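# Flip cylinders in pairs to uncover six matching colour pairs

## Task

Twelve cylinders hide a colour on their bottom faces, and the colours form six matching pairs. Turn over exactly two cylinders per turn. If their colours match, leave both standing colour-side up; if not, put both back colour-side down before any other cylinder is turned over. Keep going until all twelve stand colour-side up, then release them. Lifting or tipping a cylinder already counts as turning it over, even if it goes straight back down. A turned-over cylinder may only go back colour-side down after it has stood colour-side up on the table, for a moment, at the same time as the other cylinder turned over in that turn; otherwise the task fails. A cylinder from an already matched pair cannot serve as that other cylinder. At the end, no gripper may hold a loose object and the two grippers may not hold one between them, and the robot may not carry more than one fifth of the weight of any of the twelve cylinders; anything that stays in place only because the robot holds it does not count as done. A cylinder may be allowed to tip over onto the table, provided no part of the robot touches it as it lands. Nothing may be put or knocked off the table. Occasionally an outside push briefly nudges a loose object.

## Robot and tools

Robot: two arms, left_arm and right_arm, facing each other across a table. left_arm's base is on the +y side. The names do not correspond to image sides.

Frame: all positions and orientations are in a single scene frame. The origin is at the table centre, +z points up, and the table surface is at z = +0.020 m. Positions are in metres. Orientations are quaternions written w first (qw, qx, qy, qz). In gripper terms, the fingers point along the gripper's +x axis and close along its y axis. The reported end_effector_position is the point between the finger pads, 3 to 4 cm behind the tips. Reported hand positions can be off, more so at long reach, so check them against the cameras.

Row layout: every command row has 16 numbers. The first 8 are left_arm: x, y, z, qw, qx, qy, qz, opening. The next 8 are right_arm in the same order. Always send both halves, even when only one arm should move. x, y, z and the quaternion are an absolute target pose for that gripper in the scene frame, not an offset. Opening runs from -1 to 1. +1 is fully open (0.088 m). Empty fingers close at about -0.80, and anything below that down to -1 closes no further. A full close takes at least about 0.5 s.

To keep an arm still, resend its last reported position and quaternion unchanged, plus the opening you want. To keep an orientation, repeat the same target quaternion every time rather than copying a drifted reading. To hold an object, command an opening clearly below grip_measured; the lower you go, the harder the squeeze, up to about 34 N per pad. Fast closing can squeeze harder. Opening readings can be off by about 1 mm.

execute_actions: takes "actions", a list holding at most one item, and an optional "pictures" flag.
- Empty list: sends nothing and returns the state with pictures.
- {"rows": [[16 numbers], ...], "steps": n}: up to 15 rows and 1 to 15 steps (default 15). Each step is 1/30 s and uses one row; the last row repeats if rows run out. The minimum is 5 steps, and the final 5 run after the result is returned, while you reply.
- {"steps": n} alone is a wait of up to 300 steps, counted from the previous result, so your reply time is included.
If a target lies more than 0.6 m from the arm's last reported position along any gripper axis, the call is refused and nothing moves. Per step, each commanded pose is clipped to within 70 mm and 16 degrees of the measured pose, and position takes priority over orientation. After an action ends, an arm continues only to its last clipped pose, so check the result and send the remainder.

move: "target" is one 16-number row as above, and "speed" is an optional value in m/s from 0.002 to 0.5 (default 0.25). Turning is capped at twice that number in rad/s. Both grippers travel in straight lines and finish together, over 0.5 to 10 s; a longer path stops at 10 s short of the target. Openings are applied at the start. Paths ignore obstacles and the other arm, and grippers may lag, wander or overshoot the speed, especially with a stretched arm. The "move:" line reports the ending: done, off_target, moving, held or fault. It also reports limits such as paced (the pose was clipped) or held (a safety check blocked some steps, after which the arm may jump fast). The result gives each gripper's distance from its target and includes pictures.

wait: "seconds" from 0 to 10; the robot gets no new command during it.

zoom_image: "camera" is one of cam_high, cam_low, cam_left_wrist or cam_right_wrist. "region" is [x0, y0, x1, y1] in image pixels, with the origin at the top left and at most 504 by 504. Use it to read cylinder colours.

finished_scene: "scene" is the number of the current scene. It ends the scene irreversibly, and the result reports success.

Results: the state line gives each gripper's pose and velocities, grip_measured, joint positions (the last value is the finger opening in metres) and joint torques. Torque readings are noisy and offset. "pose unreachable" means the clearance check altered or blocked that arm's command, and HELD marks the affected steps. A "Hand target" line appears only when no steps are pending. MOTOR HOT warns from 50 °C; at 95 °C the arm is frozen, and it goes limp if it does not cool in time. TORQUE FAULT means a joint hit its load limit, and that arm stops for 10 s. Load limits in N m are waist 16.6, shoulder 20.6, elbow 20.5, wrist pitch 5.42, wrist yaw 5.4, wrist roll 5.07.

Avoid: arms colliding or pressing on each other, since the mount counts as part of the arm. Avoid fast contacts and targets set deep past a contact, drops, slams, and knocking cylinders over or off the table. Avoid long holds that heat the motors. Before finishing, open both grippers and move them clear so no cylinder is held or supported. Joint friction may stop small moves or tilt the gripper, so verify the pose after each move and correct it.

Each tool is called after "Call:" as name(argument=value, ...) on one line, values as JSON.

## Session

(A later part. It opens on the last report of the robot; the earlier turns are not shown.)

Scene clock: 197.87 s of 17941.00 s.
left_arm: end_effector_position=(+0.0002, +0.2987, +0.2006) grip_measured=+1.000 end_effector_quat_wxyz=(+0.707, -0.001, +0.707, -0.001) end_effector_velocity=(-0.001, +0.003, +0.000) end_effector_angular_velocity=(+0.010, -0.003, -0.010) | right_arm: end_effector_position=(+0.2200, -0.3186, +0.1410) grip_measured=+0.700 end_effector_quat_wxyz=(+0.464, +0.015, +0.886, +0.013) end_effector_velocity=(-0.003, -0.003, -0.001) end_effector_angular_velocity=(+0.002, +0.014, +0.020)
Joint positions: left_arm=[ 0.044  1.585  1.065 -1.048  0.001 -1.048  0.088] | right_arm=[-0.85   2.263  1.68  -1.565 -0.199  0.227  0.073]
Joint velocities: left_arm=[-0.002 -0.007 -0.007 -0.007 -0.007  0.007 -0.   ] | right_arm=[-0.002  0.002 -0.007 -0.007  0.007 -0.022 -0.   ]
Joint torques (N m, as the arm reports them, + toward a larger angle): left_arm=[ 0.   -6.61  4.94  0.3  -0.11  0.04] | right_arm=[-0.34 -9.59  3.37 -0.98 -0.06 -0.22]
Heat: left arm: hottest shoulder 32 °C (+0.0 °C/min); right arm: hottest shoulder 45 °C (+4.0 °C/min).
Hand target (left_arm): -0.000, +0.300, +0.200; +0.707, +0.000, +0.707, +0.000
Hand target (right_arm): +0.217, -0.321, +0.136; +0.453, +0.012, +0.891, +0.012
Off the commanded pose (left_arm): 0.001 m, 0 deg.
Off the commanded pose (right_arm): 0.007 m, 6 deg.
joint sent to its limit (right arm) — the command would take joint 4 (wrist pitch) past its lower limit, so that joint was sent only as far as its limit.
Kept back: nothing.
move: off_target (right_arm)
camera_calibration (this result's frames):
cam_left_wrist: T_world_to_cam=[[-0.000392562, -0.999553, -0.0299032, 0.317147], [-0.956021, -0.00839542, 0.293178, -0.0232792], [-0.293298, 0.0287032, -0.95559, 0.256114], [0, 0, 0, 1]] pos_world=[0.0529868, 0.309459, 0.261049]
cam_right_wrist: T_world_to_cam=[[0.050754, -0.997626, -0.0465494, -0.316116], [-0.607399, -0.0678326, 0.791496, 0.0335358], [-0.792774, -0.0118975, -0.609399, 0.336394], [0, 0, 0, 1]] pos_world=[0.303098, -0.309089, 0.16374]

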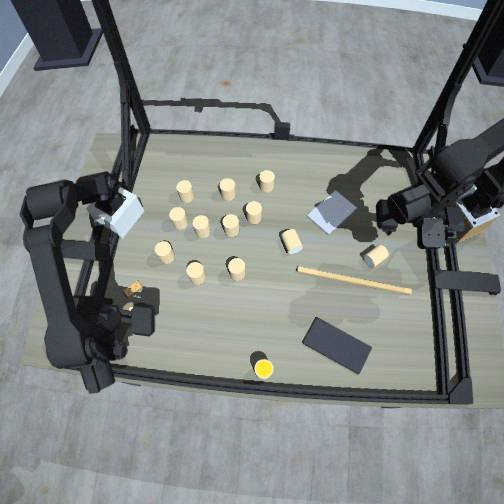

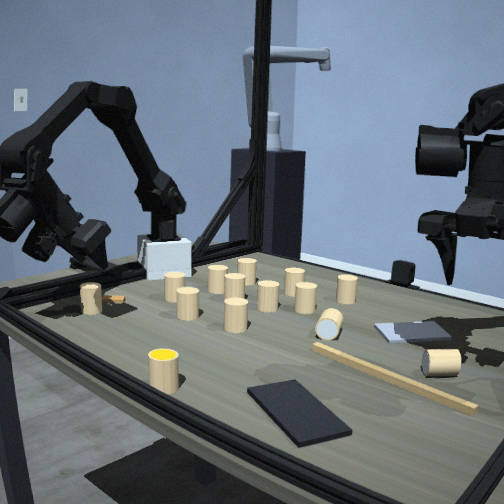

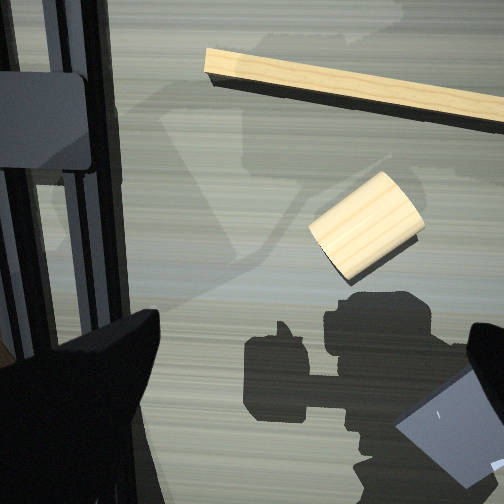

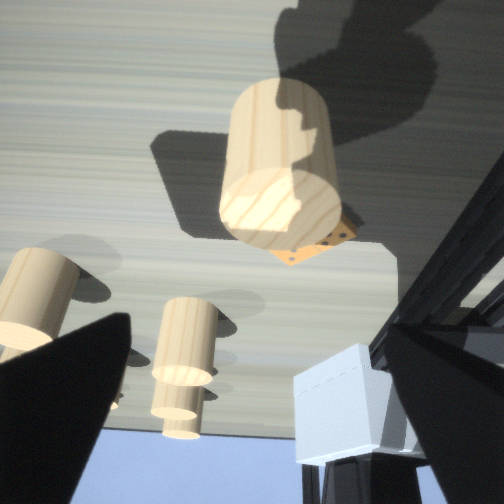

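Call:
move(target=[0,0.3,0.2,0.707,0,0.707,0,1,0.218,-0.327,0.057,0.423,0,0.906,0,0.7], speed=0.13)

Call:
move(target=[0,0.3,0.2,0.707,0,0.707,0,1,0.218,-0.327,0.057,0.423,0,0.906,0,-0.3])

Call:
move(target=[0,0.3,0.2,0.707,0,0.707,0,1,0.218,-0.3,0.12,0.5,0,0.866,0,-0.3])

Call:
move(target=[0,0.3,0.2,0.707,0,0.707,0,1,0.21,-0.12,0.11,0.94,0,0.342,0,-0.3], speed=0.35)

Call:
move(target=[0,0.3,0.2,0.707,0,0.707,0,1,0.21,-0.12,0.047,0.94,0,0.342,0,-0.3], speed=0.1)

Call:
move(target=[0,0.3,0.2,0.707,0,0.707,0,1,0.21,-0.12,0.047,0.94,0,0.342,0,0.7])

Call:
move(target=[0,0.3,0.2,0.707,0,0.707,0,1,0.235,-0.12,0.07,0.643,0,0.766,0,0.7], speed=0.35)

Call:
move(target=[0,0.3,0.2,0.707,0,0.707,0,1,0.24,-0.118,0.05,0.574,0,0.819,0,0.7], speed=0.15)

Call:
move(target=[0,0.3,0.2,0.707,0,0.707,0,1,0.24,-0.118,0.05,0.574,0,0.819,0,-0.3])

Call:
move(target=[0,0.3,0.2,0.707,0,0.707,0,1,0.26,-0.118,0.1,0.819,0,0.574,0,-0.3], speed=0.35)

Call:
move(target=[0,0.3,0.2,0.707,0,0.707,0,1,0.29,-0.3,0.08,0.985,0,0.174,0,-0.3])

Scene clock: 199.57 s of 17941.00 s.
left_arm: end_effector_position=(+0.0002, +0.2987, +0.2006) grip_measured=+1.000 end_effector_quat_wxyz=(+0.707, -0.001, +0.707, -0.001) end_effector_velocity=(-0.001, +0.003, -0.001) end_effector_angular_velocity=(+0.014, -0.000, +0.005) | right_arm: end_effector_position=(+0.2176, -0.3257, +0.0624) grip_measured=+0.700 end_effector_quat_wxyz=(+0.427, +0.002, +0.904, +0.000) end_effector_velocity=(-0.003, -0.000, -0.001) end_effector_angular_velocity=(+0.006, +0.018, -0.001)
Joint positions: left_arm=[ 0.044  1.585  1.065 -1.048  0.001 -1.048  0.088] | right_arm=[-0.86   2.465  1.653 -1.428 -0.177  0.215  0.073]
Joint velocities: left_arm=[-0.002 -0.002 -0.007 -0.007 -0.007 -0.007 -0.   ] | right_arm=[-0.002  0.007 -0.002 -0.007 -0.007 -0.007 -0.   ]
Joint torques (N m, as the arm reports them, + toward a larger angle): left_arm=[-0.24 -6.71  4.9   0.32 -0.1   0.  ] | right_arm=[-0.32 -9.81  4.09 -0.72 -0.05 -0.22]
Heat: left arm: hottest shoulder 32 °C (+0.0 °C/min); right arm: hottest shoulder 45 °C (+4.0 °C/min).
Hand target (left_arm): +0.000, +0.300, +0.200; +0.707, -0.000, +0.707, +0.000
Hand target (right_arm): +0.217, -0.327, +0.057; +0.423, +0.000, +0.906, +0.000
Off the commanded pose (left_arm): 0.001 m, 0 deg.
Off the commanded pose (right_arm): 0.006 m, 1 deg.
Kept back: nothing.
move: done
camera_calibration (this result's frames):
cam_left_wrist: T_world_to_cam=[[-0.000392562, -0.999553, -0.0299032, 0.317147], [-0.956021, -0.00839542, 0.293178, -0.0232792], [-0.293298, 0.0287032, -0.95559, 0.256114], [0, 0, 0, 1]] pos_world=[0.0529868, 0.309459, 0.261049]
cam_right_wrist: T_world_to_cam=[[0.0610281, -0.998003, -0.0162978, -0.330951], [-0.538659, -0.0466767, 0.84123, 0.082637], [-0.840311, -0.0425597, -0.540432, 0.282575], [0, 0, 0, 1]] pos_world=[0.302161, -0.314406, 0.0778018]

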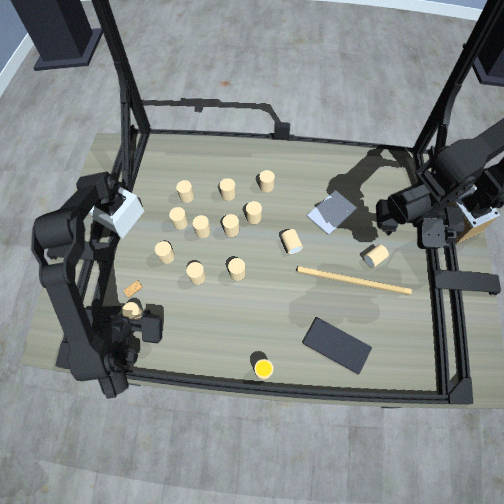

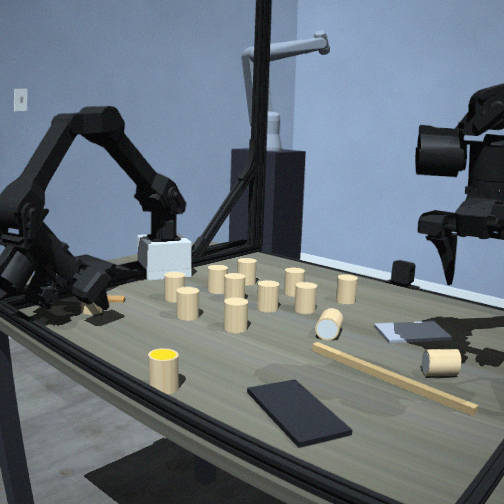

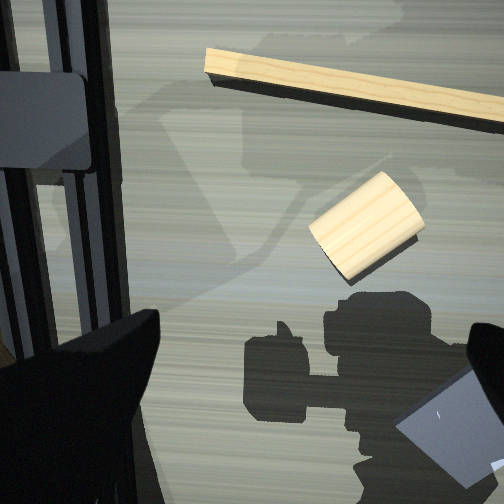

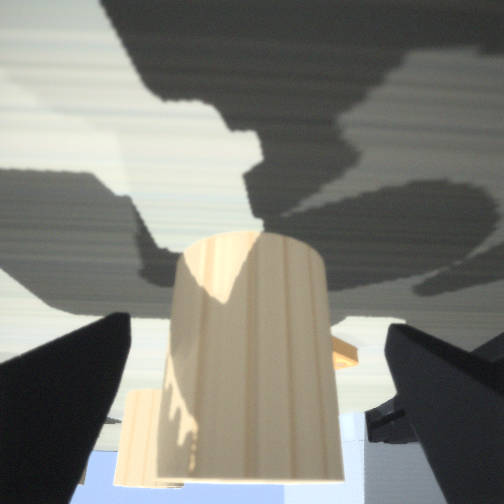

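Scene clock: 200.27 s of 17941.00 s.
left_arm: end_effector_position=(+0.0002, +0.2987, +0.2006) grip_measured=+1.000 end_effector_quat_wxyz=(+0.707, -0.001, +0.707, -0.001) end_effector_velocity=(+0.000, +0.001, +0.002) end_effector_angular_velocity=(+0.002, -0.008, -0.010) | right_arm: end_effector_position=(+0.2174, -0.3257, +0.0621) grip_measured=+0.022 end_effector_quat_wxyz=(+0.426, +0.002, +0.905, +0.000) end_effector_velocity=(-0.002, -0.002, -0.000) end_effector_angular_velocity=(-0.004, +0.010, +0.008)
Joint positions: left_arm=[ 0.044  1.585  1.065 -1.048  0.001 -1.048  0.088] | right_arm=[-0.86   2.467  1.654 -1.429 -0.177  0.216  0.04 ]
Joint velocities: left_arm=[-0.002 -0.007  0.002 -0.007 -0.007  0.007 -0.   ] | right_arm=[-0.002  0.002 -0.002 -0.007  0.007 -0.007 -0.   ]
Joint torques (N m, as the arm reports them, + toward a larger angle): left_arm=[ 0.01 -6.69  4.82  0.29 -0.12  0.04] | right_arm=[-0.31 -9.49  4.63 -0.72 -0.02 -0.2 ]
Heat: left arm: hottest shoulder 32 °C (+0.0 °C/min); right arm: hottest shoulder 45 °C (+4.0 °C/min).
Hand target (left_arm): +0.000, +0.300, +0.200; +0.707, -0.000, +0.707, +0.000
Hand target (right_arm): +0.218, -0.327, +0.057; +0.423, +0.000, +0.906, -0.000
Off the commanded pose (left_arm): 0.001 m, 0 deg.
Off the commanded pose (right_arm): 0.005 m, 0 deg.
Kept back: nothing.
move: done
camera_calibration (this result's frames):
cam_left_wrist: T_world_to_cam=[[-0.000392562, -0.999553, -0.0299032, 0.317147], [-0.956021, -0.00839542, 0.293178, -0.0232792], [-0.293298, 0.0287032, -0.95559, 0.256114], [0, 0, 0, 1]] pos_world=[0.0529868, 0.309459, 0.261049]
cam_right_wrist: T_world_to_cam=[[0.0604669, -0.998043, -0.0159429, -0.33086], [-0.537069, -0.0459933, 0.842284, 0.0825722], [-0.841368, -0.0423679, -0.538799, 0.282415], [0, 0, 0, 1]] pos_world=[0.301968, -0.314449, 0.077341]

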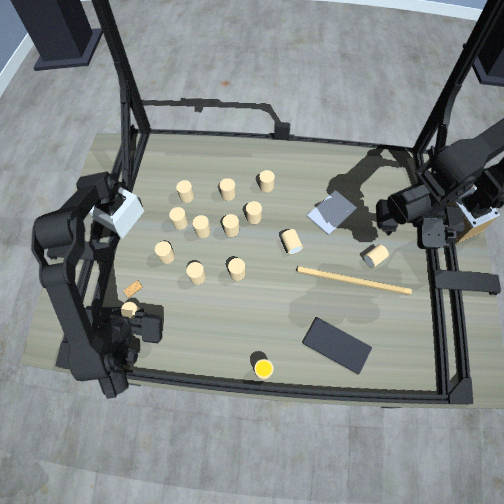

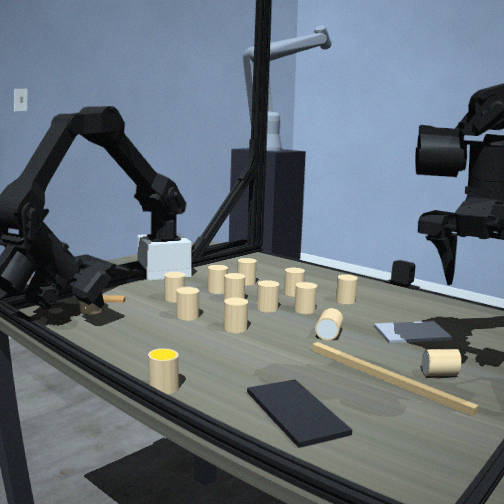

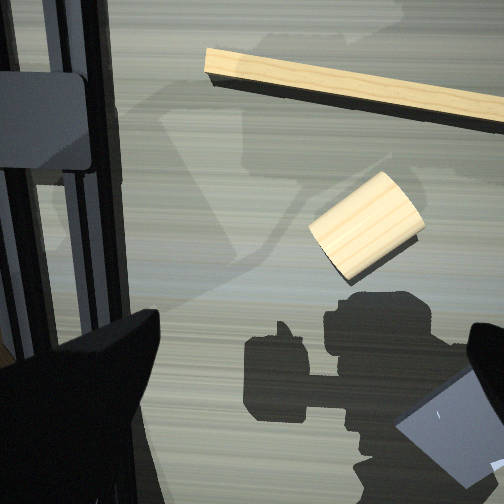

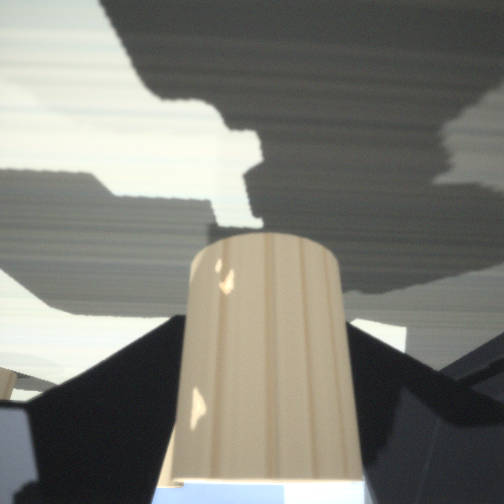

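Scene clock: 201.07 s of 17941.00 s.
left_arm: end_effector_position=(+0.0002, +0.2987, +0.2006) grip_measured=+1.000 end_effector_quat_wxyz=(+0.707, -0.001, +0.707, -0.001) end_effector_velocity=(+0.001, +0.001, -0.001) end_effector_angular_velocity=(+0.002, -0.008, +0.010) | right_arm: end_effector_position=(+0.2204, -0.3001, +0.1159) grip_measured=+0.022 end_effector_quat_wxyz=(+0.498, -0.000, +0.867, +0.001) end_effector_velocity=(-0.004, +0.001, +0.001) end_effector_angular_velocity=(+0.010, +0.018, -0.019)
Joint positions: left_arm=[ 0.044  1.585  1.065 -1.048  0.001 -1.048  0.088] | right_arm=[-0.784  2.265  1.614 -1.421 -0.175  0.304  0.04 ]
Joint velocities: left_arm=[ 0.002 -0.002 -0.007  0.007 -0.007 -0.007  0.   ] | right_arm=[-0.002 -0.002 -0.007 -0.007 -0.022  0.007  0.   ]
Joint torques (N m, as the arm reports them, + toward a larger angle): left_arm=[-0.11 -6.59  4.81  0.23 -0.16  0.02] | right_arm=[  0.31 -13.1    3.4   -0.85  -0.09   0.18]
Heat: left arm: hottest shoulder 32 °C (+0.0 °C/min); right arm: hottest shoulder 45 °C (+4.1 °C/min).
Hand target (left_arm): +0.000, +0.300, +0.200; +0.707, -0.000, +0.707, +0.000
Hand target (right_arm): +0.219, -0.300, +0.120; +0.500, -0.001, +0.866, -0.001
Off the commanded pose (left_arm): 0.001 m, 0 deg.
Off the commanded pose (right_arm): 0.005 m, 0 deg.
Kept back: nothing.
move: done
camera_calibration (this result's frames):
cam_left_wrist: T_world_to_cam=[[-0.000392562, -0.999553, -0.0299032, 0.317147], [-0.956021, -0.00839542, 0.293178, -0.0232792], [-0.293298, 0.0287032, -0.95559, 0.256114], [0, 0, 0, 1]] pos_world=[0.0529868, 0.309459, 0.261049]
cam_right_wrist: T_world_to_cam=[[0.0671002, -0.997728, -0.00610222, -0.307203], [-0.666431, -0.0493695, 0.74393, 0.078937], [-0.742541, -0.0458512, -0.668229, 0.307185], [0, 0, 0, 1]] pos_world=[0.301317, -0.288523, 0.144672]

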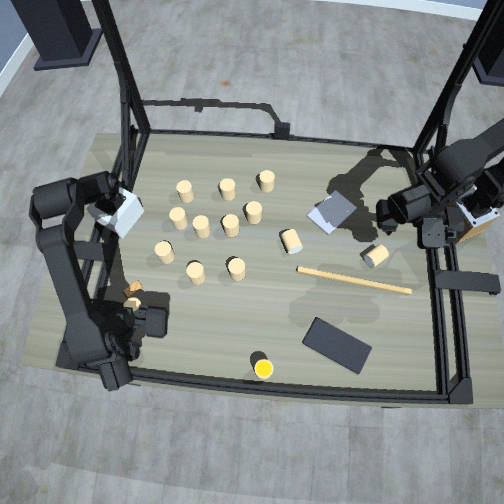

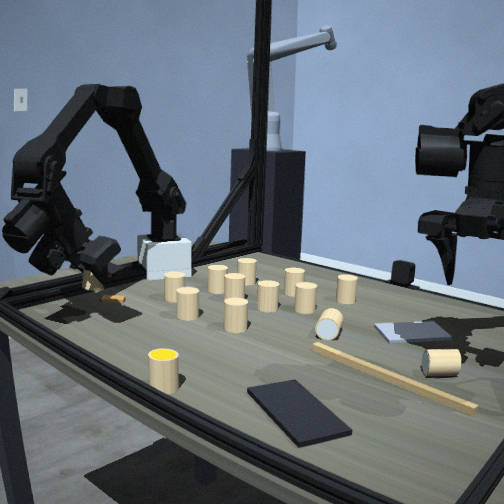

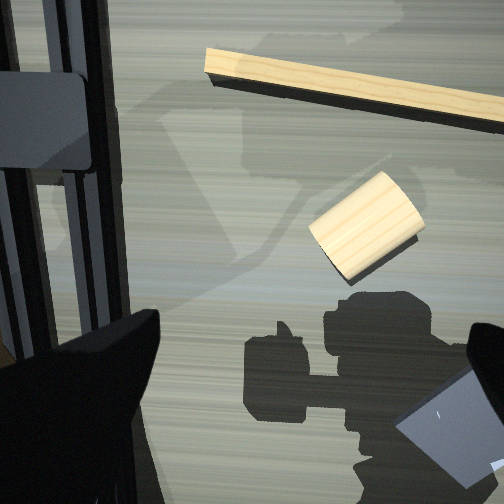

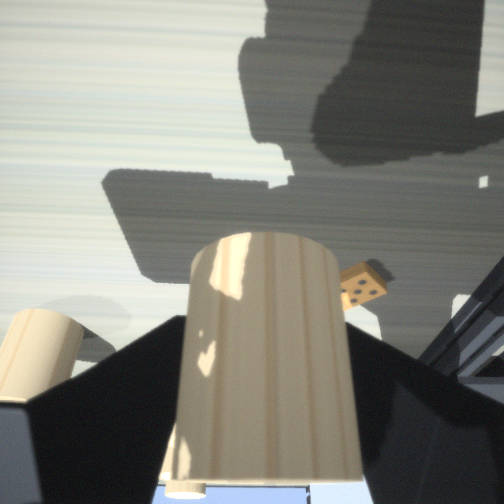

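Scene clock: 203.67 s of 17941.00 s.
left_arm: end_effector_position=(+0.0002, +0.2987, +0.2006) grip_measured=+1.000 end_effector_quat_wxyz=(+0.707, -0.001, +0.707, -0.001) end_effector_velocity=(+0.000, +0.001, +0.000) end_effector_angular_velocity=(-0.003, -0.010, +0.005) | right_arm: end_effector_position=(+0.2129, -0.1190, +0.1158) grip_measured=+0.022 end_effector_quat_wxyz=(+0.941, +0.001, +0.337, -0.002) end_effector_velocity=(+0.001, -0.002, -0.001) end_effector_angular_velocity=(-0.028, -0.016, +0.006)
Joint positions: left_arm=[ 0.044  1.585  1.065 -1.048  0.001 -1.048  0.088] | right_arm=[-0.045  2.024  1.046 -0.082  0.756  0.887  0.04 ]
Joint velocities: left_arm=[-0.002 -0.007 -0.007  0.007 -0.007 -0.007 -0.   ] | right_arm=[ 0.002  0.007 -0.002  0.007  0.022 -0.022  0.   ]
Joint torques (N m, as the arm reports them, + toward a larger angle): left_arm=[ 0.15 -6.65  4.97  0.34 -0.13  0.06] | right_arm=[ 0.27 -8.72  4.06  0.91  0.5   0.06]
Heat: left arm: hottest shoulder 32 °C (+0.0 °C/min); right arm: hottest shoulder 45 °C (+3.0 °C/min).
Hand target (left_arm): +0.000, +0.300, +0.200; +0.707, -0.000, +0.707, +0.000
Hand target (right_arm): +0.211, -0.121, +0.109; +0.941, -0.006, +0.339, -0.004
Off the commanded pose (left_arm): 0.001 m, 0 deg.
Off the commanded pose (right_arm): 0.007 m, 1 deg.
Kept back: nothing.
move: done
camera_calibration (this result's frames):
cam_left_wrist: T_world_to_cam=[[-0.000392562, -0.999553, -0.0299032, 0.317147], [-0.956021, -0.00839542, 0.293178, -0.0232792], [-0.293298, 0.0287032, -0.95559, 0.256114], [0, 0, 0, 1]] pos_world=[0.0529868, 0.309459, 0.261049]
cam_right_wrist: T_world_to_cam=[[0.0101056, -0.997943, 0.063309, -0.121925], [-0.840921, -0.0427391, -0.539467, 0.269513], [0.541063, -0.0477862, -0.839623, 0.0562731], [0, 0, 0, 1]] pos_world=[0.197424, -0.107466, 0.200361]

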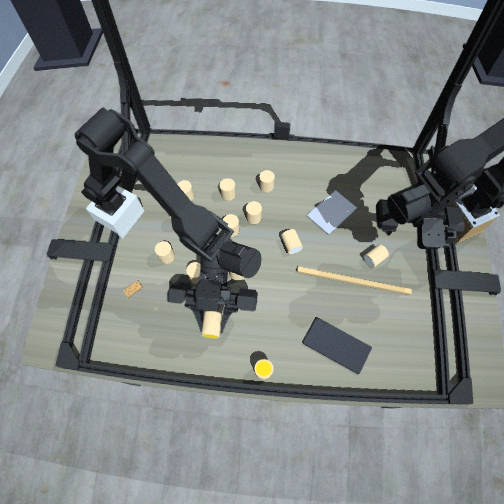

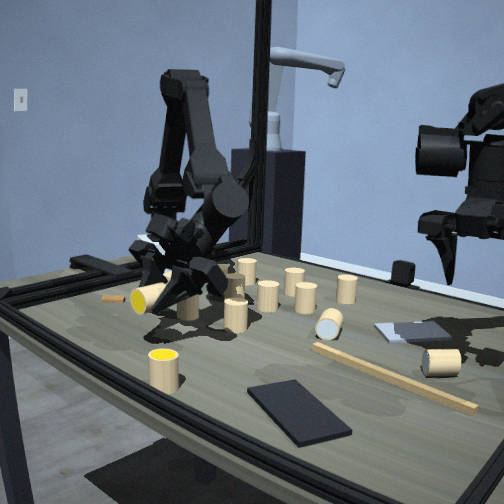

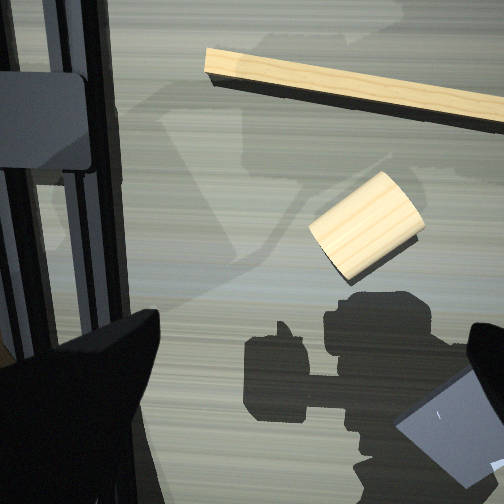

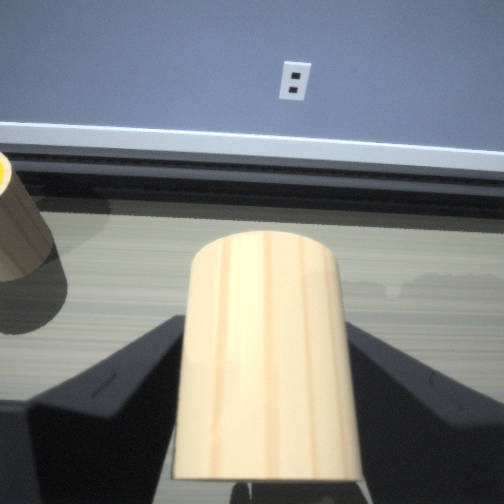

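Scene clock: 204.73 s of 17941.00 s.
left_arm: end_effector_position=(+0.0002, +0.2987, +0.2006) grip_measured=+1.000 end_effector_quat_wxyz=(+0.707, -0.001, +0.707, -0.001) end_effector_velocity=(+0.003, -0.005, +0.001) end_effector_angular_velocity=(-0.020, -0.020, +0.005) | right_arm: end_effector_position=(+0.2122, -0.1182, +0.0550) grip_measured=+0.022 end_effector_quat_wxyz=(+0.941, +0.006, +0.337, +0.002) end_effector_velocity=(-0.000, +0.003, -0.000) end_effector_angular_velocity=(-0.010, -0.003, +0.029)
Joint positions: left_arm=[ 0.044  1.585  1.065 -1.048  0.001 -1.048  0.088] | right_arm=[-0.044  2.203  1.004  0.148  0.75   0.888  0.04 ]
Joint velocities: left_arm=[-0.002 -0.002  0.002  0.022 -0.007 -0.007 -0.   ] | right_arm=[ 0.002  0.002 -0.002  0.022 -0.007 -0.037 -0.   ]
Joint torques (N m, as the arm reports them, + toward a larger angle): left_arm=[ 0.16 -6.53  5.08  0.34 -0.09  0.01] | right_arm=[ 0.24 -8.64  3.62  0.89  0.3   0.15]
Heat: left arm: hottest shoulder 32 °C (+0.0 °C/min); right arm: hottest shoulder 44 °C (+2.0 °C/min).
Hand target (left_arm): +0.000, +0.300, +0.200; +0.707, -0.000, +0.707, +0.000
Hand target (right_arm): +0.210, -0.121, +0.048; +0.940, +0.000, +0.342, +0.000
Off the commanded pose (left_arm): 0.001 m, 0 deg.
Off the commanded pose (right_arm): 0.008 m, 1 deg.
Kept back: nothing.
move: done
camera_calibration (this result's frames):
cam_left_wrist: T_world_to_cam=[[-0.000392562, -0.999553, -0.0299032, 0.317147], [-0.956021, -0.00839542, 0.293178, -0.0232792], [-0.293298, 0.0287032, -0.95559, 0.256114], [0, 0, 0, 1]] pos_world=[0.0529868, 0.309459, 0.261049]
cam_right_wrist: T_world_to_cam=[[0.0136531, -0.99853, 0.0524534, -0.117433], [-0.841032, -0.0398407, -0.539517, 0.236529], [0.540814, -0.0367489, -0.840339, 0.00696294], [0, 0, 0, 1]] pos_world=[0.196766, -0.107581, 0.139622]

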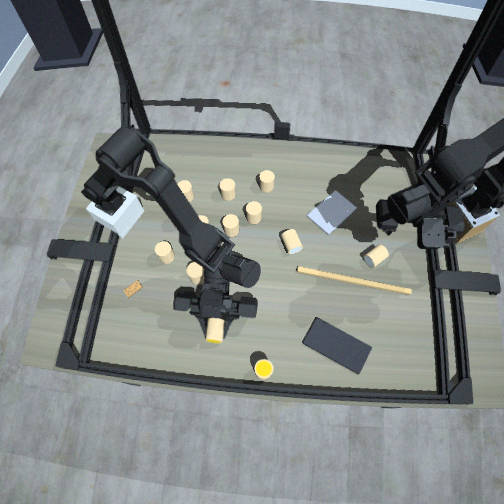

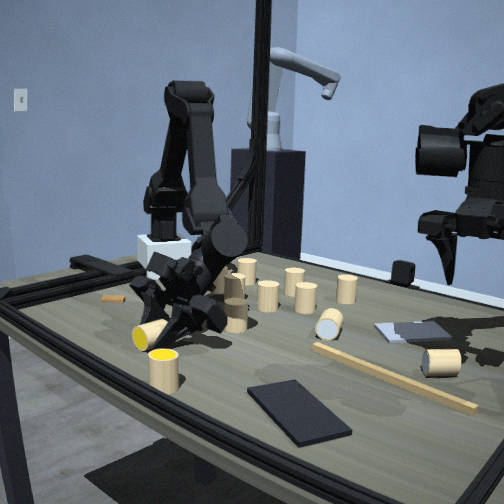

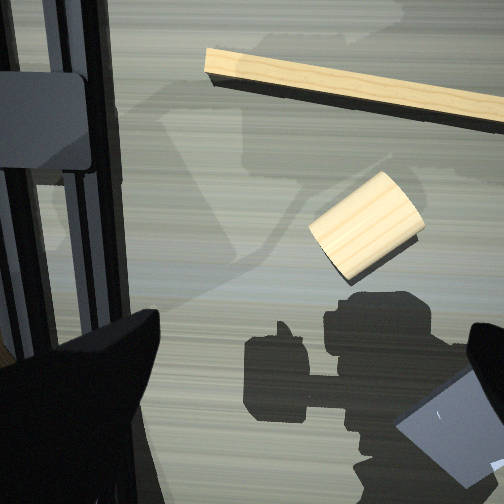

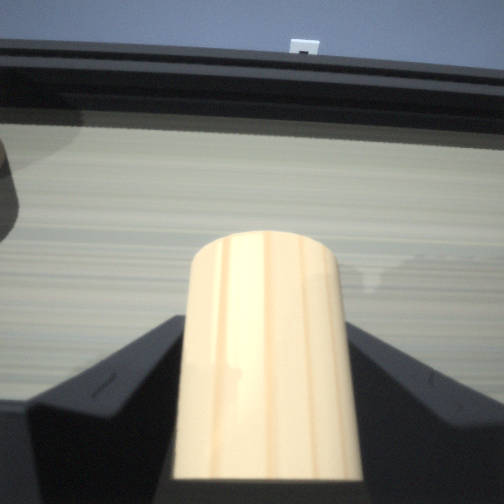

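Scene clock: 205.47 s of 17941.00 s.
left_arm: end_effector_position=(+0.0002, +0.2987, +0.2007) grip_measured=+1.000 end_effector_quat_wxyz=(+0.707, -0.001, +0.707, -0.001) end_effector_velocity=(-0.002, -0.000, +0.001) end_effector_angular_velocity=(-0.002, +0.008, +0.005) | right_arm: end_effector_position=(+0.2119, -0.1187, +0.0530) grip_measured=+0.698 end_effector_quat_wxyz=(+0.941, +0.004, +0.338, +0.001) end_effector_velocity=(-0.003, +0.001, -0.004) end_effector_angular_velocity=(-0.006, +0.036, +0.020)
Joint positions: left_arm=[ 0.044  1.584  1.065 -1.048  0.001 -1.048  0.088] | right_arm=[-0.044  2.209  1.004  0.149  0.75   0.888  0.073]
Joint velocities: left_arm=[-0.002 -0.002  0.002 -0.007  0.007 -0.007 -0.   ] | right_arm=[-0.002 -0.002  0.002 -0.022 -0.037 -0.007  0.001]
Joint torques (N m, as the arm reports them, + toward a larger angle): left_arm=[ 0.21 -6.73  5.05  0.33 -0.12  0.01] | right_arm=[ 0.21 -8.8   3.9   0.9   0.32  0.14]
Heat: left arm: hottest shoulder 32 °C (+0.0 °C/min); right arm: hottest shoulder 44 °C (+2.0 °C/min).
Hand target (left_arm): +0.000, +0.300, +0.200; +0.707, -0.000, +0.707, -0.000
Hand target (right_arm): +0.210, -0.120, +0.047; +0.940, -0.000, +0.342, -0.000
Off the commanded pose (left_arm): 0.001 m, 0 deg.
Off the commanded pose (right_arm): 0.006 m, 1 deg.
Kept back: nothing.
move: done
camera_calibration (this result's frames):
cam_left_wrist: T_world_to_cam=[[-0.000386896, -0.999563, -0.029573, 0.317079], [-0.956077, -0.00829856, 0.292998, -0.0232954], [-0.293116, 0.0283874, -0.955655, 0.256313], [0, 0, 0, 1]] pos_world=[0.0529798, 0.309471, 0.261149]
cam_right_wrist: T_world_to_cam=[[0.0137584, -0.998328, 0.0561419, -0.118067], [-0.842077, -0.0418449, -0.537732, 0.235089], [0.539183, -0.0398774, -0.841244, 0.00545908], [0, 0, 0, 1]] pos_world=[0.196644, -0.107814, 0.137636]

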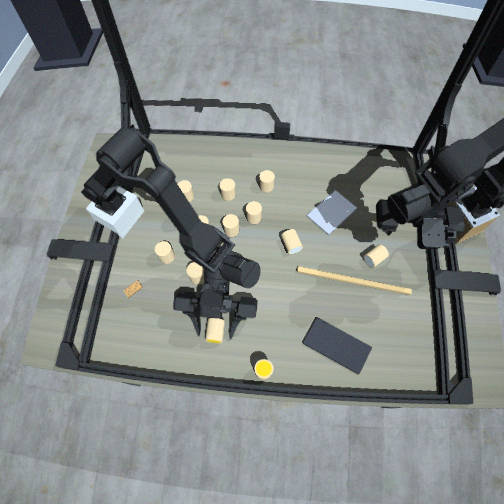

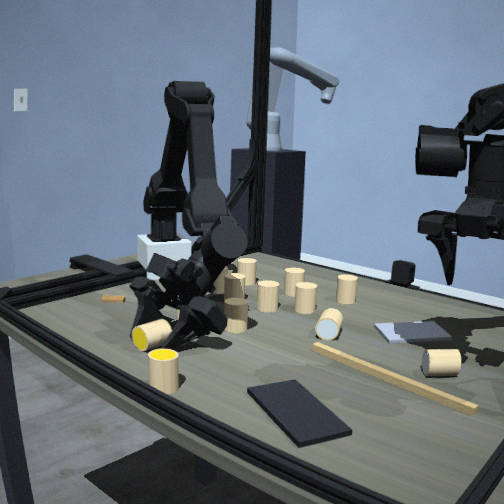

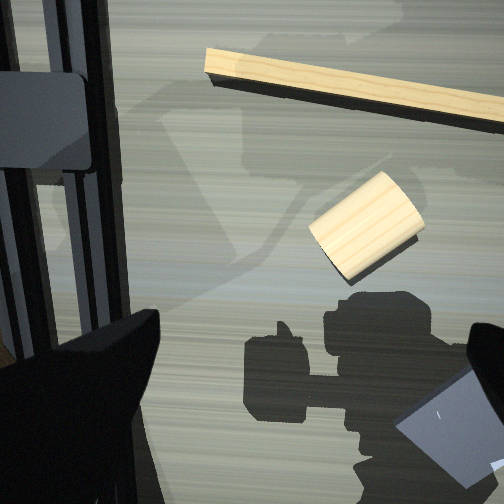

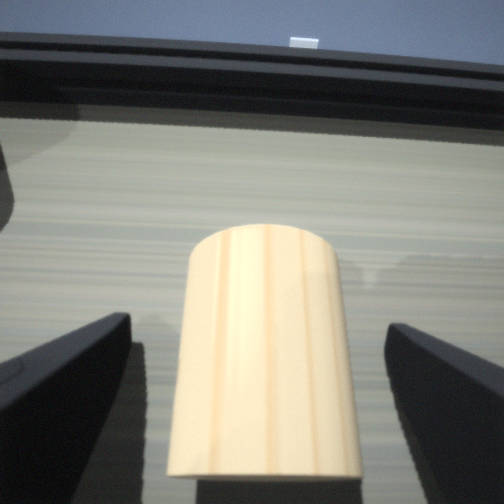

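Scene clock: 207.57 s of 17941.00 s.
left_arm: end_effector_position=(+0.0002, +0.2987, +0.2007) grip_measured=+1.000 end_effector_quat_wxyz=(+0.707, -0.001, +0.707, -0.001) end_effector_velocity=(-0.002, +0.005, -0.000) end_effector_angular_velocity=(+0.023, +0.005, +0.005) | right_arm: end_effector_position=(+0.2344, -0.1184, +0.0746) grip_measured=+0.700 end_effector_quat_wxyz=(+0.646, +0.004, +0.763, +0.006) end_effector_velocity=(-0.001, -0.001, +0.002) end_effector_angular_velocity=(-0.009, +0.021, +0.004)
Joint positions: left_arm=[ 0.044  1.584  1.065 -1.048  0.001 -1.047  0.088] | right_arm=[-0.371  2.441  1.867 -1.106 -0.124  0.754  0.073]
Joint velocities: left_arm=[-0.002 -0.002 -0.002 -0.022 -0.007 -0.007 -0.   ] | right_arm=[-0.002  0.012  0.027 -0.037 -0.007 -0.007 -0.   ]
Joint torques (N m, as the arm reports them, + toward a larger angle): left_arm=[ 0.08 -6.62  4.95  0.35 -0.11 -0.01] | right_arm=[ -0.29 -11.09   6.56  -0.29  -0.18  -0.23]
Heat: left arm: hottest shoulder 32 °C (+0.0 °C/min); right arm: hottest shoulder 44 °C (+2.0 °C/min).
Hand target (left_arm): +0.000, +0.300, +0.200; +0.707, +0.000, +0.707, -0.000
Hand target (right_arm): +0.235, -0.119, +0.069; +0.642, +0.001, +0.767, +0.005
Off the commanded pose (left_arm): 0.001 m, 0 deg.
Off the commanded pose (right_arm): 0.005 m, 1 deg.
Kept back: nothing.
move: done
camera_calibration (this result's frames):
cam_left_wrist: T_world_to_cam=[[-0.000768161, -0.999562, -0.0295733, 0.317079], [-0.95608, -0.00793393, 0.292997, -0.0234041], [-0.293103, 0.0284995, -0.955656, 0.256279], [0, 0, 0, 1]] pos_world=[0.0529838, 0.309451, 0.261149]
cam_right_wrist: T_world_to_cam=[[0.0639075, -0.997942, 0.00530956, -0.127176], [-0.88714, -0.0543735, 0.458286, 0.200455], [-0.457054, -0.0339982, -0.888789, 0.249267], [0, 0, 0, 1]] pos_world=[0.299888, -0.107541, 0.130355]

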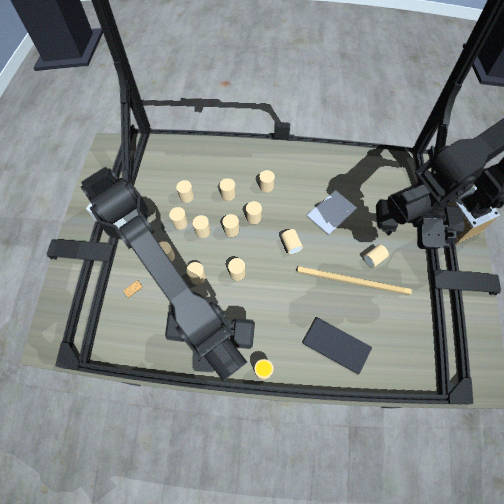

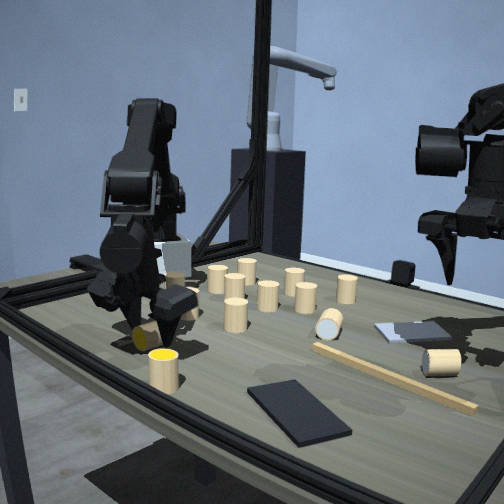

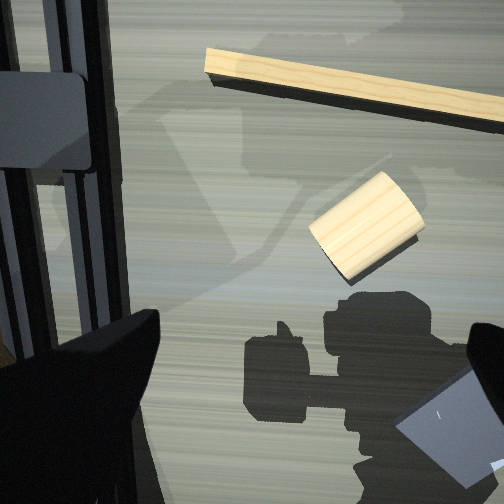

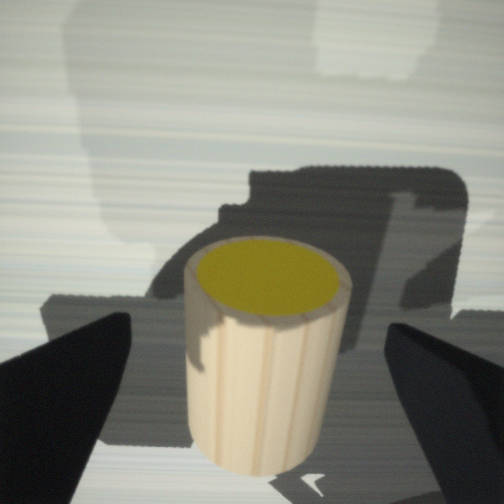

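Scene clock: 208.57 s of 17941.00 s.
left_arm: end_effector_position=(+0.0002, +0.2987, +0.2007) grip_measured=+1.000 end_effector_quat_wxyz=(+0.707, -0.001, +0.707, -0.001) end_effector_velocity=(-0.002, +0.001, +0.001) end_effector_angular_velocity=(+0.006, -0.005, -0.015) | right_arm: end_effector_position=(+0.2400, -0.1172, +0.0605) grip_measured=+0.699 end_effector_quat_wxyz=(+0.579, +0.004, +0.815, +0.004) end_effector_velocity=(+0.000, +0.000, -0.001) end_effector_angular_velocity=(-0.007, +0.021, +0.003)
Joint positions: left_arm=[ 0.044  1.584  1.065 -1.048  0.001 -1.047  0.088] | right_arm=[-0.412  2.623  2.12  -1.316 -0.228  0.693  0.073]
Joint velocities: left_arm=[-0.007 -0.007 -0.002 -0.007 -0.007  0.007  0.   ] | right_arm=[-0.002  0.027  0.042 -0.037 -0.007 -0.007 -0.   ]
Joint torques (N m, as the arm reports them, + toward a larger angle): left_arm=[ 0.06 -6.59  5.3   0.29 -0.05  0.03] | right_arm=[ -0.13 -10.55   6.28   0.    -0.16  -0.12]
Heat: left arm: hottest shoulder 32 °C (+0.0 °C/min); right arm: hottest shoulder 44 °C (+2.0 °C/min).
Hand target (left_arm): +0.000, +0.300, +0.200; +0.707, -0.000, +0.707, +0.000
Hand target (right_arm): +0.240, -0.118, +0.050; +0.574, +0.000, +0.819, +0.001
Off the commanded pose (left_arm): 0.001 m, 0 deg.
Off the commanded pose (right_arm): 0.011 m, 1 deg.
Kept back: nothing.
move: off_target (right_arm)
camera_calibration (this result's frames):
cam_left_wrist: T_world_to_cam=[[-0.000768161, -0.999562, -0.0295733, 0.317079], [-0.95608, -0.00793393, 0.292997, -0.0234041], [-0.293103, 0.0284995, -0.955656, 0.256279], [0, 0, 0, 1]] pos_world=[0.0529838, 0.309451, 0.261149]
cam_right_wrist: T_world_to_cam=[[0.0633705, -0.997987, -0.00236254, -0.125656], [-0.796654, -0.0520117, 0.602194, 0.181748], [-0.601105, -0.0362792, -0.798346, 0.26818], [0, 0, 0, 1]] pos_world=[0.313957, -0.106221, 0.104356]

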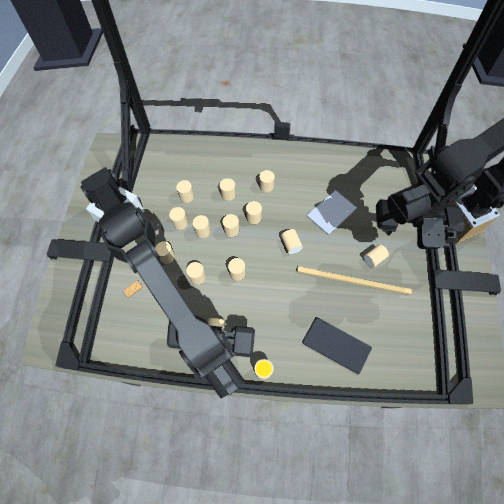

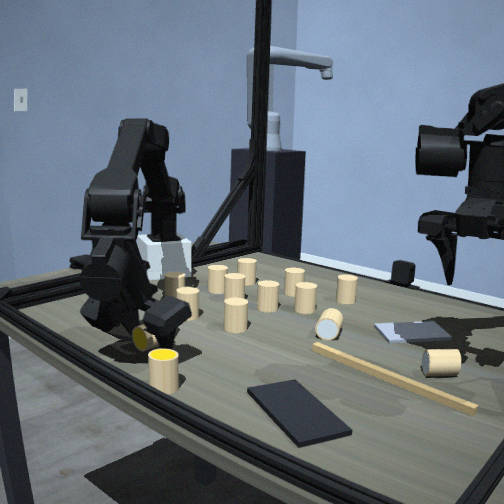

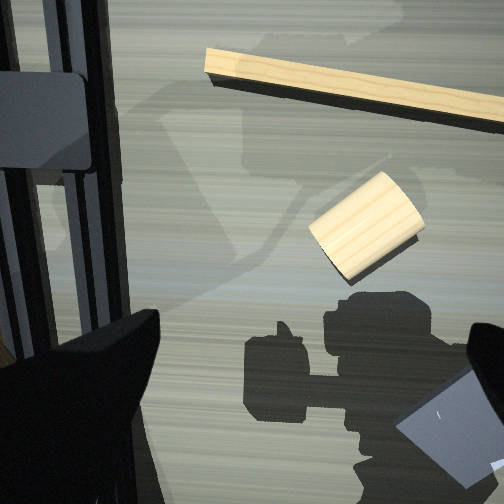

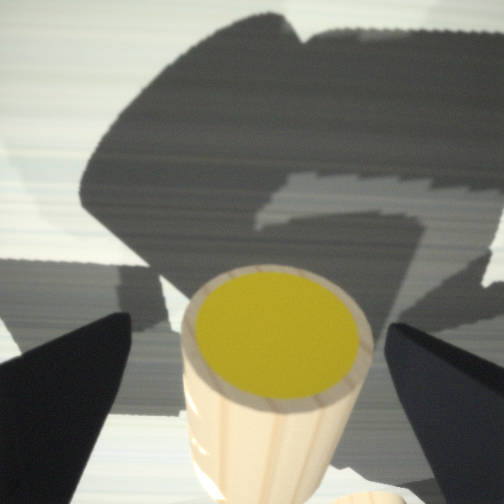

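Scene clock: 209.27 s of 17941.00 s.
left_arm: end_effector_position=(+0.0002, +0.2987, +0.2007) grip_measured=+1.000 end_effector_quat_wxyz=(+0.707, -0.001, +0.707, -0.001) end_effector_velocity=(-0.003, +0.004, -0.000) end_effector_angular_velocity=(+0.023, +0.005, +0.000) | right_arm: end_effector_position=(+0.2406, -0.1169, +0.0606) grip_measured=+0.012 end_effector_quat_wxyz=(+0.579, +0.005, +0.816, +0.004) end_effector_velocity=(-0.000, -0.000, -0.001) end_effector_angular_velocity=(+0.003, +0.010, +0.003)
Joint positions: left_arm=[ 0.044  1.584  1.065 -1.048  0.001 -1.047  0.088] | right_arm=[-0.414  2.626  2.127 -1.32  -0.229  0.692  0.04 ]
Joint velocities: left_arm=[-0.007 -0.002 -0.002 -0.022 -0.007 -0.007 -0.   ] | right_arm=[-0.002  0.007  0.007 -0.007 -0.007 -0.007 -0.   ]
Joint torques (N m, as the arm reports them, + toward a larger angle): left_arm=[ 0.11 -6.75  4.96  0.34 -0.11  0.  ] | right_arm=[ -0.04 -10.62   6.18  -0.09  -0.09  -0.09]
Heat: left arm: hottest shoulder 32 °C (+0.0 °C/min); right arm: hottest shoulder 44 °C (+2.0 °C/min).
Hand target (left_arm): +0.000, +0.300, +0.200; +0.707, -0.000, +0.707, +0.000
Hand target (right_arm): +0.240, -0.118, +0.050; +0.574, +0.000, +0.819, +0.000
Off the commanded pose (left_arm): 0.001 m, 0 deg.
Off the commanded pose (right_arm): 0.011 m, 1 deg.
Kept back: nothing.
move: off_target (right_arm)
camera_calibration (this result's frames):
cam_left_wrist: T_world_to_cam=[[-0.000768161, -0.999562, -0.0295733, 0.317079], [-0.95608, -0.00793393, 0.292997, -0.0234041], [-0.293103, 0.0284995, -0.955656, 0.256279], [0, 0, 0, 1]] pos_world=[0.0529838, 0.309451, 0.261149]
cam_right_wrist: T_world_to_cam=[[0.0625687, -0.998034, -0.00354934, -0.125224], [-0.795939, -0.0520439, 0.603135, 0.181988], [-0.602134, -0.0349123, -0.797631, 0.269049], [0, 0, 0, 1]] pos_world=[0.31469, -0.106114, 0.104395]

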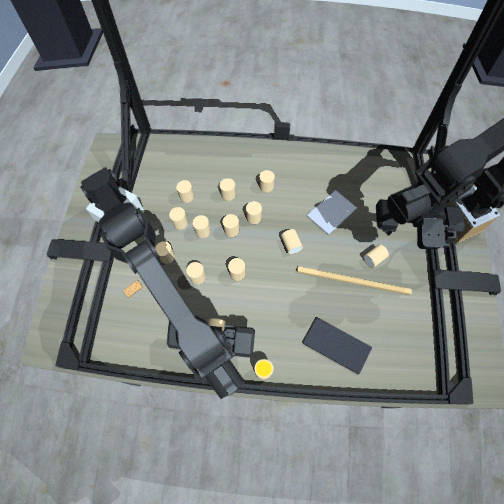

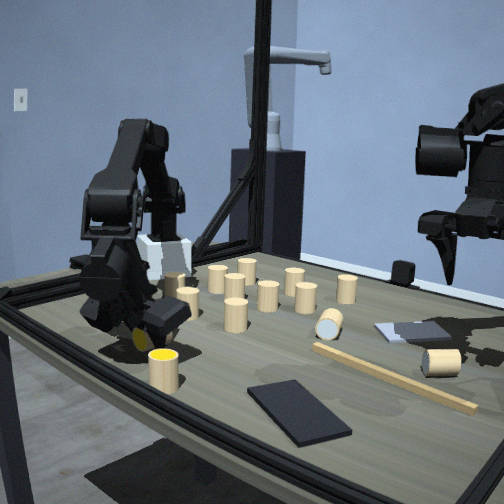

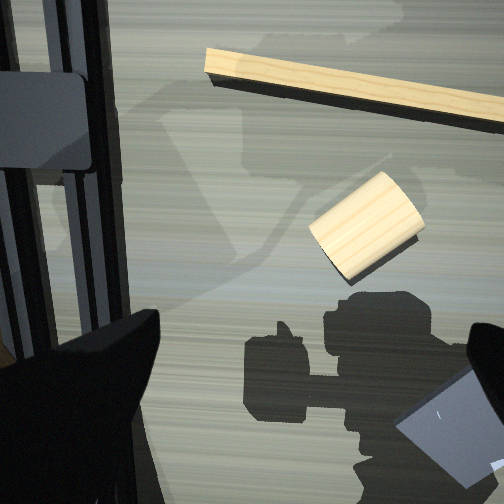

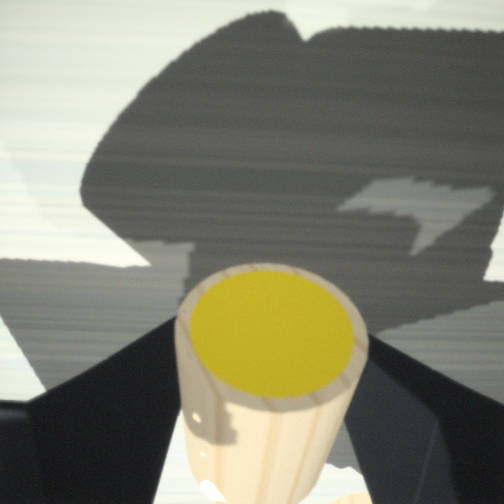

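Scene clock: 210.80 s of 17941.00 s.
left_arm: end_effector_position=(+0.0002, +0.2987, +0.2007) grip_measured=+1.000 end_effector_quat_wxyz=(+0.707, -0.001, +0.707, -0.001) end_effector_velocity=(+0.001, +0.003, -0.001) end_effector_angular_velocity=(+0.022, -0.013, +0.020) | right_arm: end_effector_position=(+0.2610, -0.1184, +0.0952) grip_measured=+0.012 end_effector_quat_wxyz=(+0.816, -0.006, +0.578, -0.003) end_effector_velocity=(-0.003, -0.003, +0.001) end_effector_angular_velocity=(-0.003, +0.010, +0.006)
Joint positions: left_arm=[ 0.044  1.584  1.065 -1.048  0.001 -1.047  0.088] | right_arm=[-0.285  2.223  1.534 -0.662  0.26   0.817  0.04 ]
Joint velocities: left_arm=[-0.002  0.002 -0.002 -0.007 -0.022 -0.022  0.   ] | right_arm=[-0.002 -0.012 -0.012 -0.007 -0.007 -0.007 -0.001]
Joint torques (N m, as the arm reports them, + toward a larger angle): left_arm=[ 0.19 -6.47  5.    0.24 -0.15  0.01] | right_arm=[  0.28 -14.27   4.63   0.61   0.26   0.18]
Heat: left arm: hottest shoulder 32 °C (+0.0 °C/min); right arm: hottest shoulder 45 °C (+3.0 °C/min).
Hand target (left_arm): +0.000, +0.300, +0.200; +0.707, -0.000, +0.707, +0.000
Hand target (right_arm): +0.260, -0.118, +0.100; +0.819, -0.002, +0.574, -0.002
Off the commanded pose (left_arm): 0.001 m, 0 deg.
Off the commanded pose (right_arm): 0.005 m, 1 deg.
Kept back: nothing.
move: done
camera_calibration (this result's frames):
cam_left_wrist: T_world_to_cam=[[-0.000768161, -0.999562, -0.0295733, 0.317079], [-0.95608, -0.00793393, 0.292997, -0.0234041], [-0.293103, 0.0284995, -0.955656, 0.256279], [0, 0, 0, 1]] pos_world=[0.0529838, 0.309451, 0.261149]
cam_right_wrist: T_world_to_cam=[[0.0464769, -0.997088, 0.0604616, -0.129595], [-0.998519, -0.0480864, -0.0254432, 0.290493], [0.0282764, -0.0591895, -0.997846, 0.160471], [0, 0, 0, 1]] pos_world=[0.291548, -0.105751, 0.175352]

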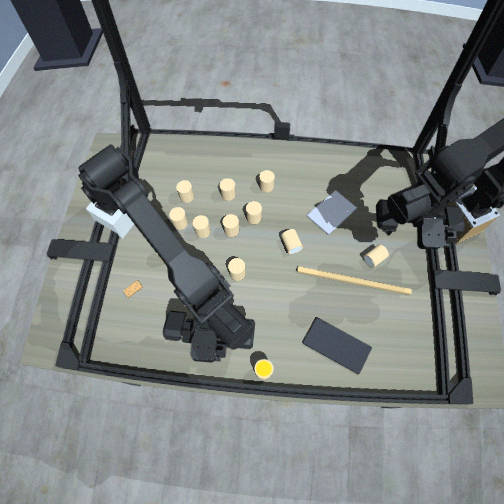

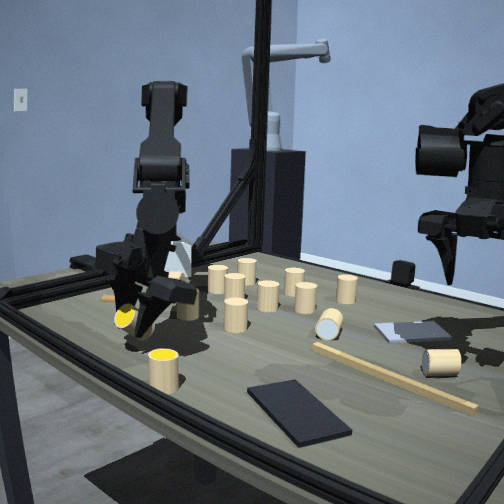

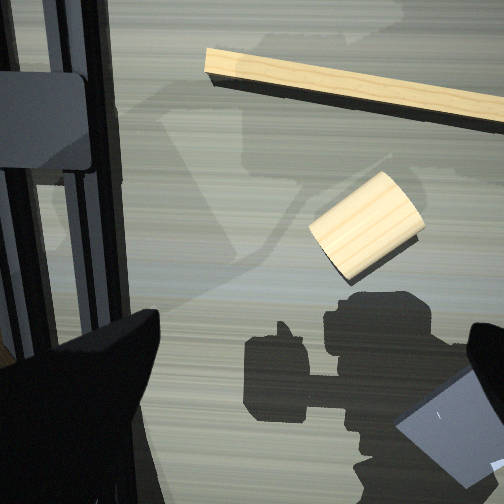

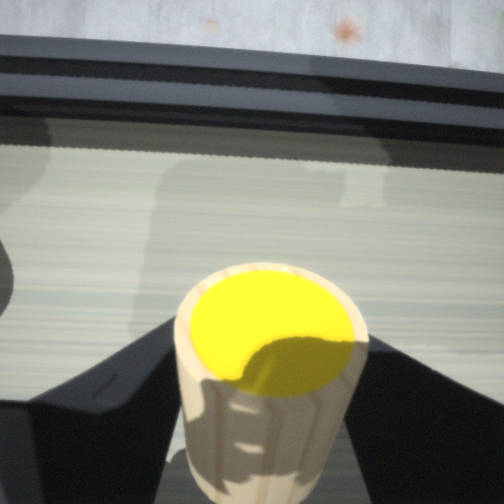

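Scene clock: 213.13 s of 17941.00 s.
left_arm: end_effector_position=(+0.0002, +0.2987, +0.2007) grip_measured=+1.000 end_effector_quat_wxyz=(+0.707, -0.001, +0.707, -0.001) end_effector_velocity=(-0.001, +0.002, +0.000) end_effector_angular_velocity=(+0.010, -0.003, -0.010) | right_arm: end_effector_position=(+0.2909, -0.2978, +0.0853) grip_measured=+0.013 end_effector_quat_wxyz=(+0.985, +0.005, +0.171, -0.003) end_effector_velocity=(-0.002, -0.001, -0.004) end_effector_angular_velocity=(-0.020, +0.004, +0.012)
Joint positions: left_arm=[ 0.044  1.584  1.065 -1.048  0.001 -1.047  0.088] | right_arm=[-0.573  2.213  0.466  1.345  0.53   0.221  0.04 ]
Joint velocities: left_arm=[-0.002 -0.002 -0.002 -0.007 -0.007  0.007 -0.   ] | right_arm=[-0.002  0.017 -0.007  0.022 -0.007 -0.022 -0.   ]
Joint torques (N m, as the arm reports them, + toward a larger angle): left_arm=[ 0.17 -6.36  5.01  0.31 -0.09  0.04] | right_arm=[-0.3  -6.98  1.19  1.53  0.01 -0.2 ]
Heat: left arm: hottest shoulder 32 °C (+0.0 °C/min); right arm: hottest shoulder 45 °C (+3.0 °C/min).
Hand target (left_arm): +0.000, +0.300, +0.200; +0.707, -0.000, +0.707, +0.000
Hand target (right_arm): +0.289, -0.300, +0.081; +0.984, -0.000, +0.176, -0.003
Off the commanded pose (left_arm): 0.001 m, 0 deg.
Off the commanded pose (right_arm): 0.006 m, 1 deg.
Kept back: nothing.
move: done
camera_calibration (this result's frames):
cam_left_wrist: T_world_to_cam=[[-0.000768161, -0.999562, -0.0295733, 0.317079], [-0.95608, -0.00793393, 0.292997, -0.0234041], [-0.293103, 0.0284995, -0.955656, 0.256279], [0, 0, 0, 1]] pos_world=[0.0529838, 0.309451, 0.261149]
cam_right_wrist: T_world_to_cam=[[-0.0168505, -0.998242, 0.0568191, -0.290837], [-0.610226, -0.0347488, -0.791465, 0.267804], [0.792048, -0.048009, -0.608567, -0.112944], [0, 0, 0, 1]] pos_world=[0.247977, -0.286443, 0.159748]

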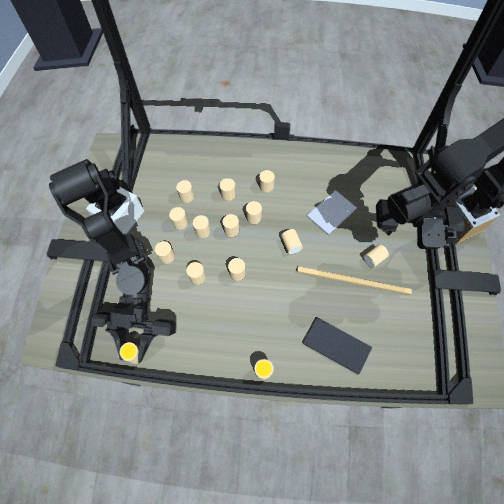

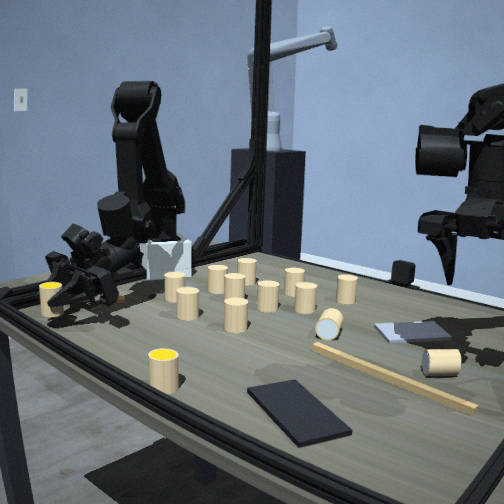

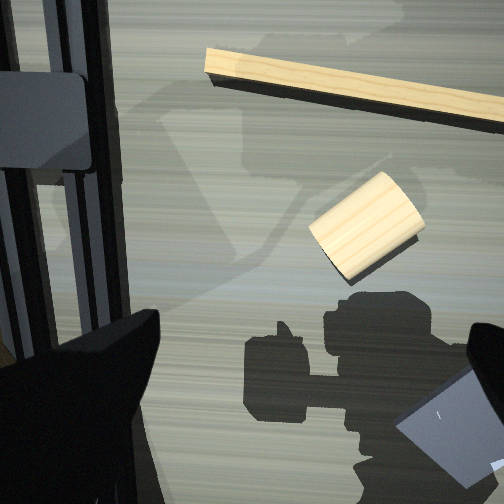

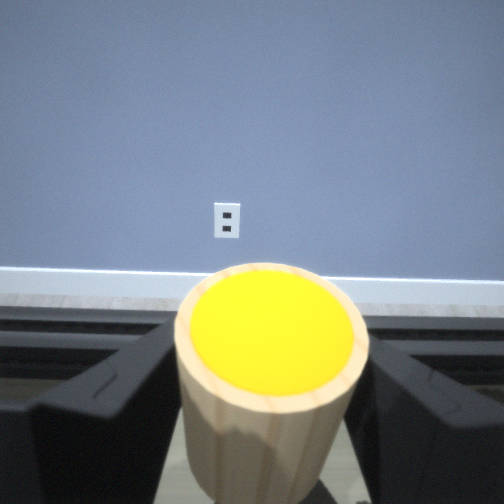

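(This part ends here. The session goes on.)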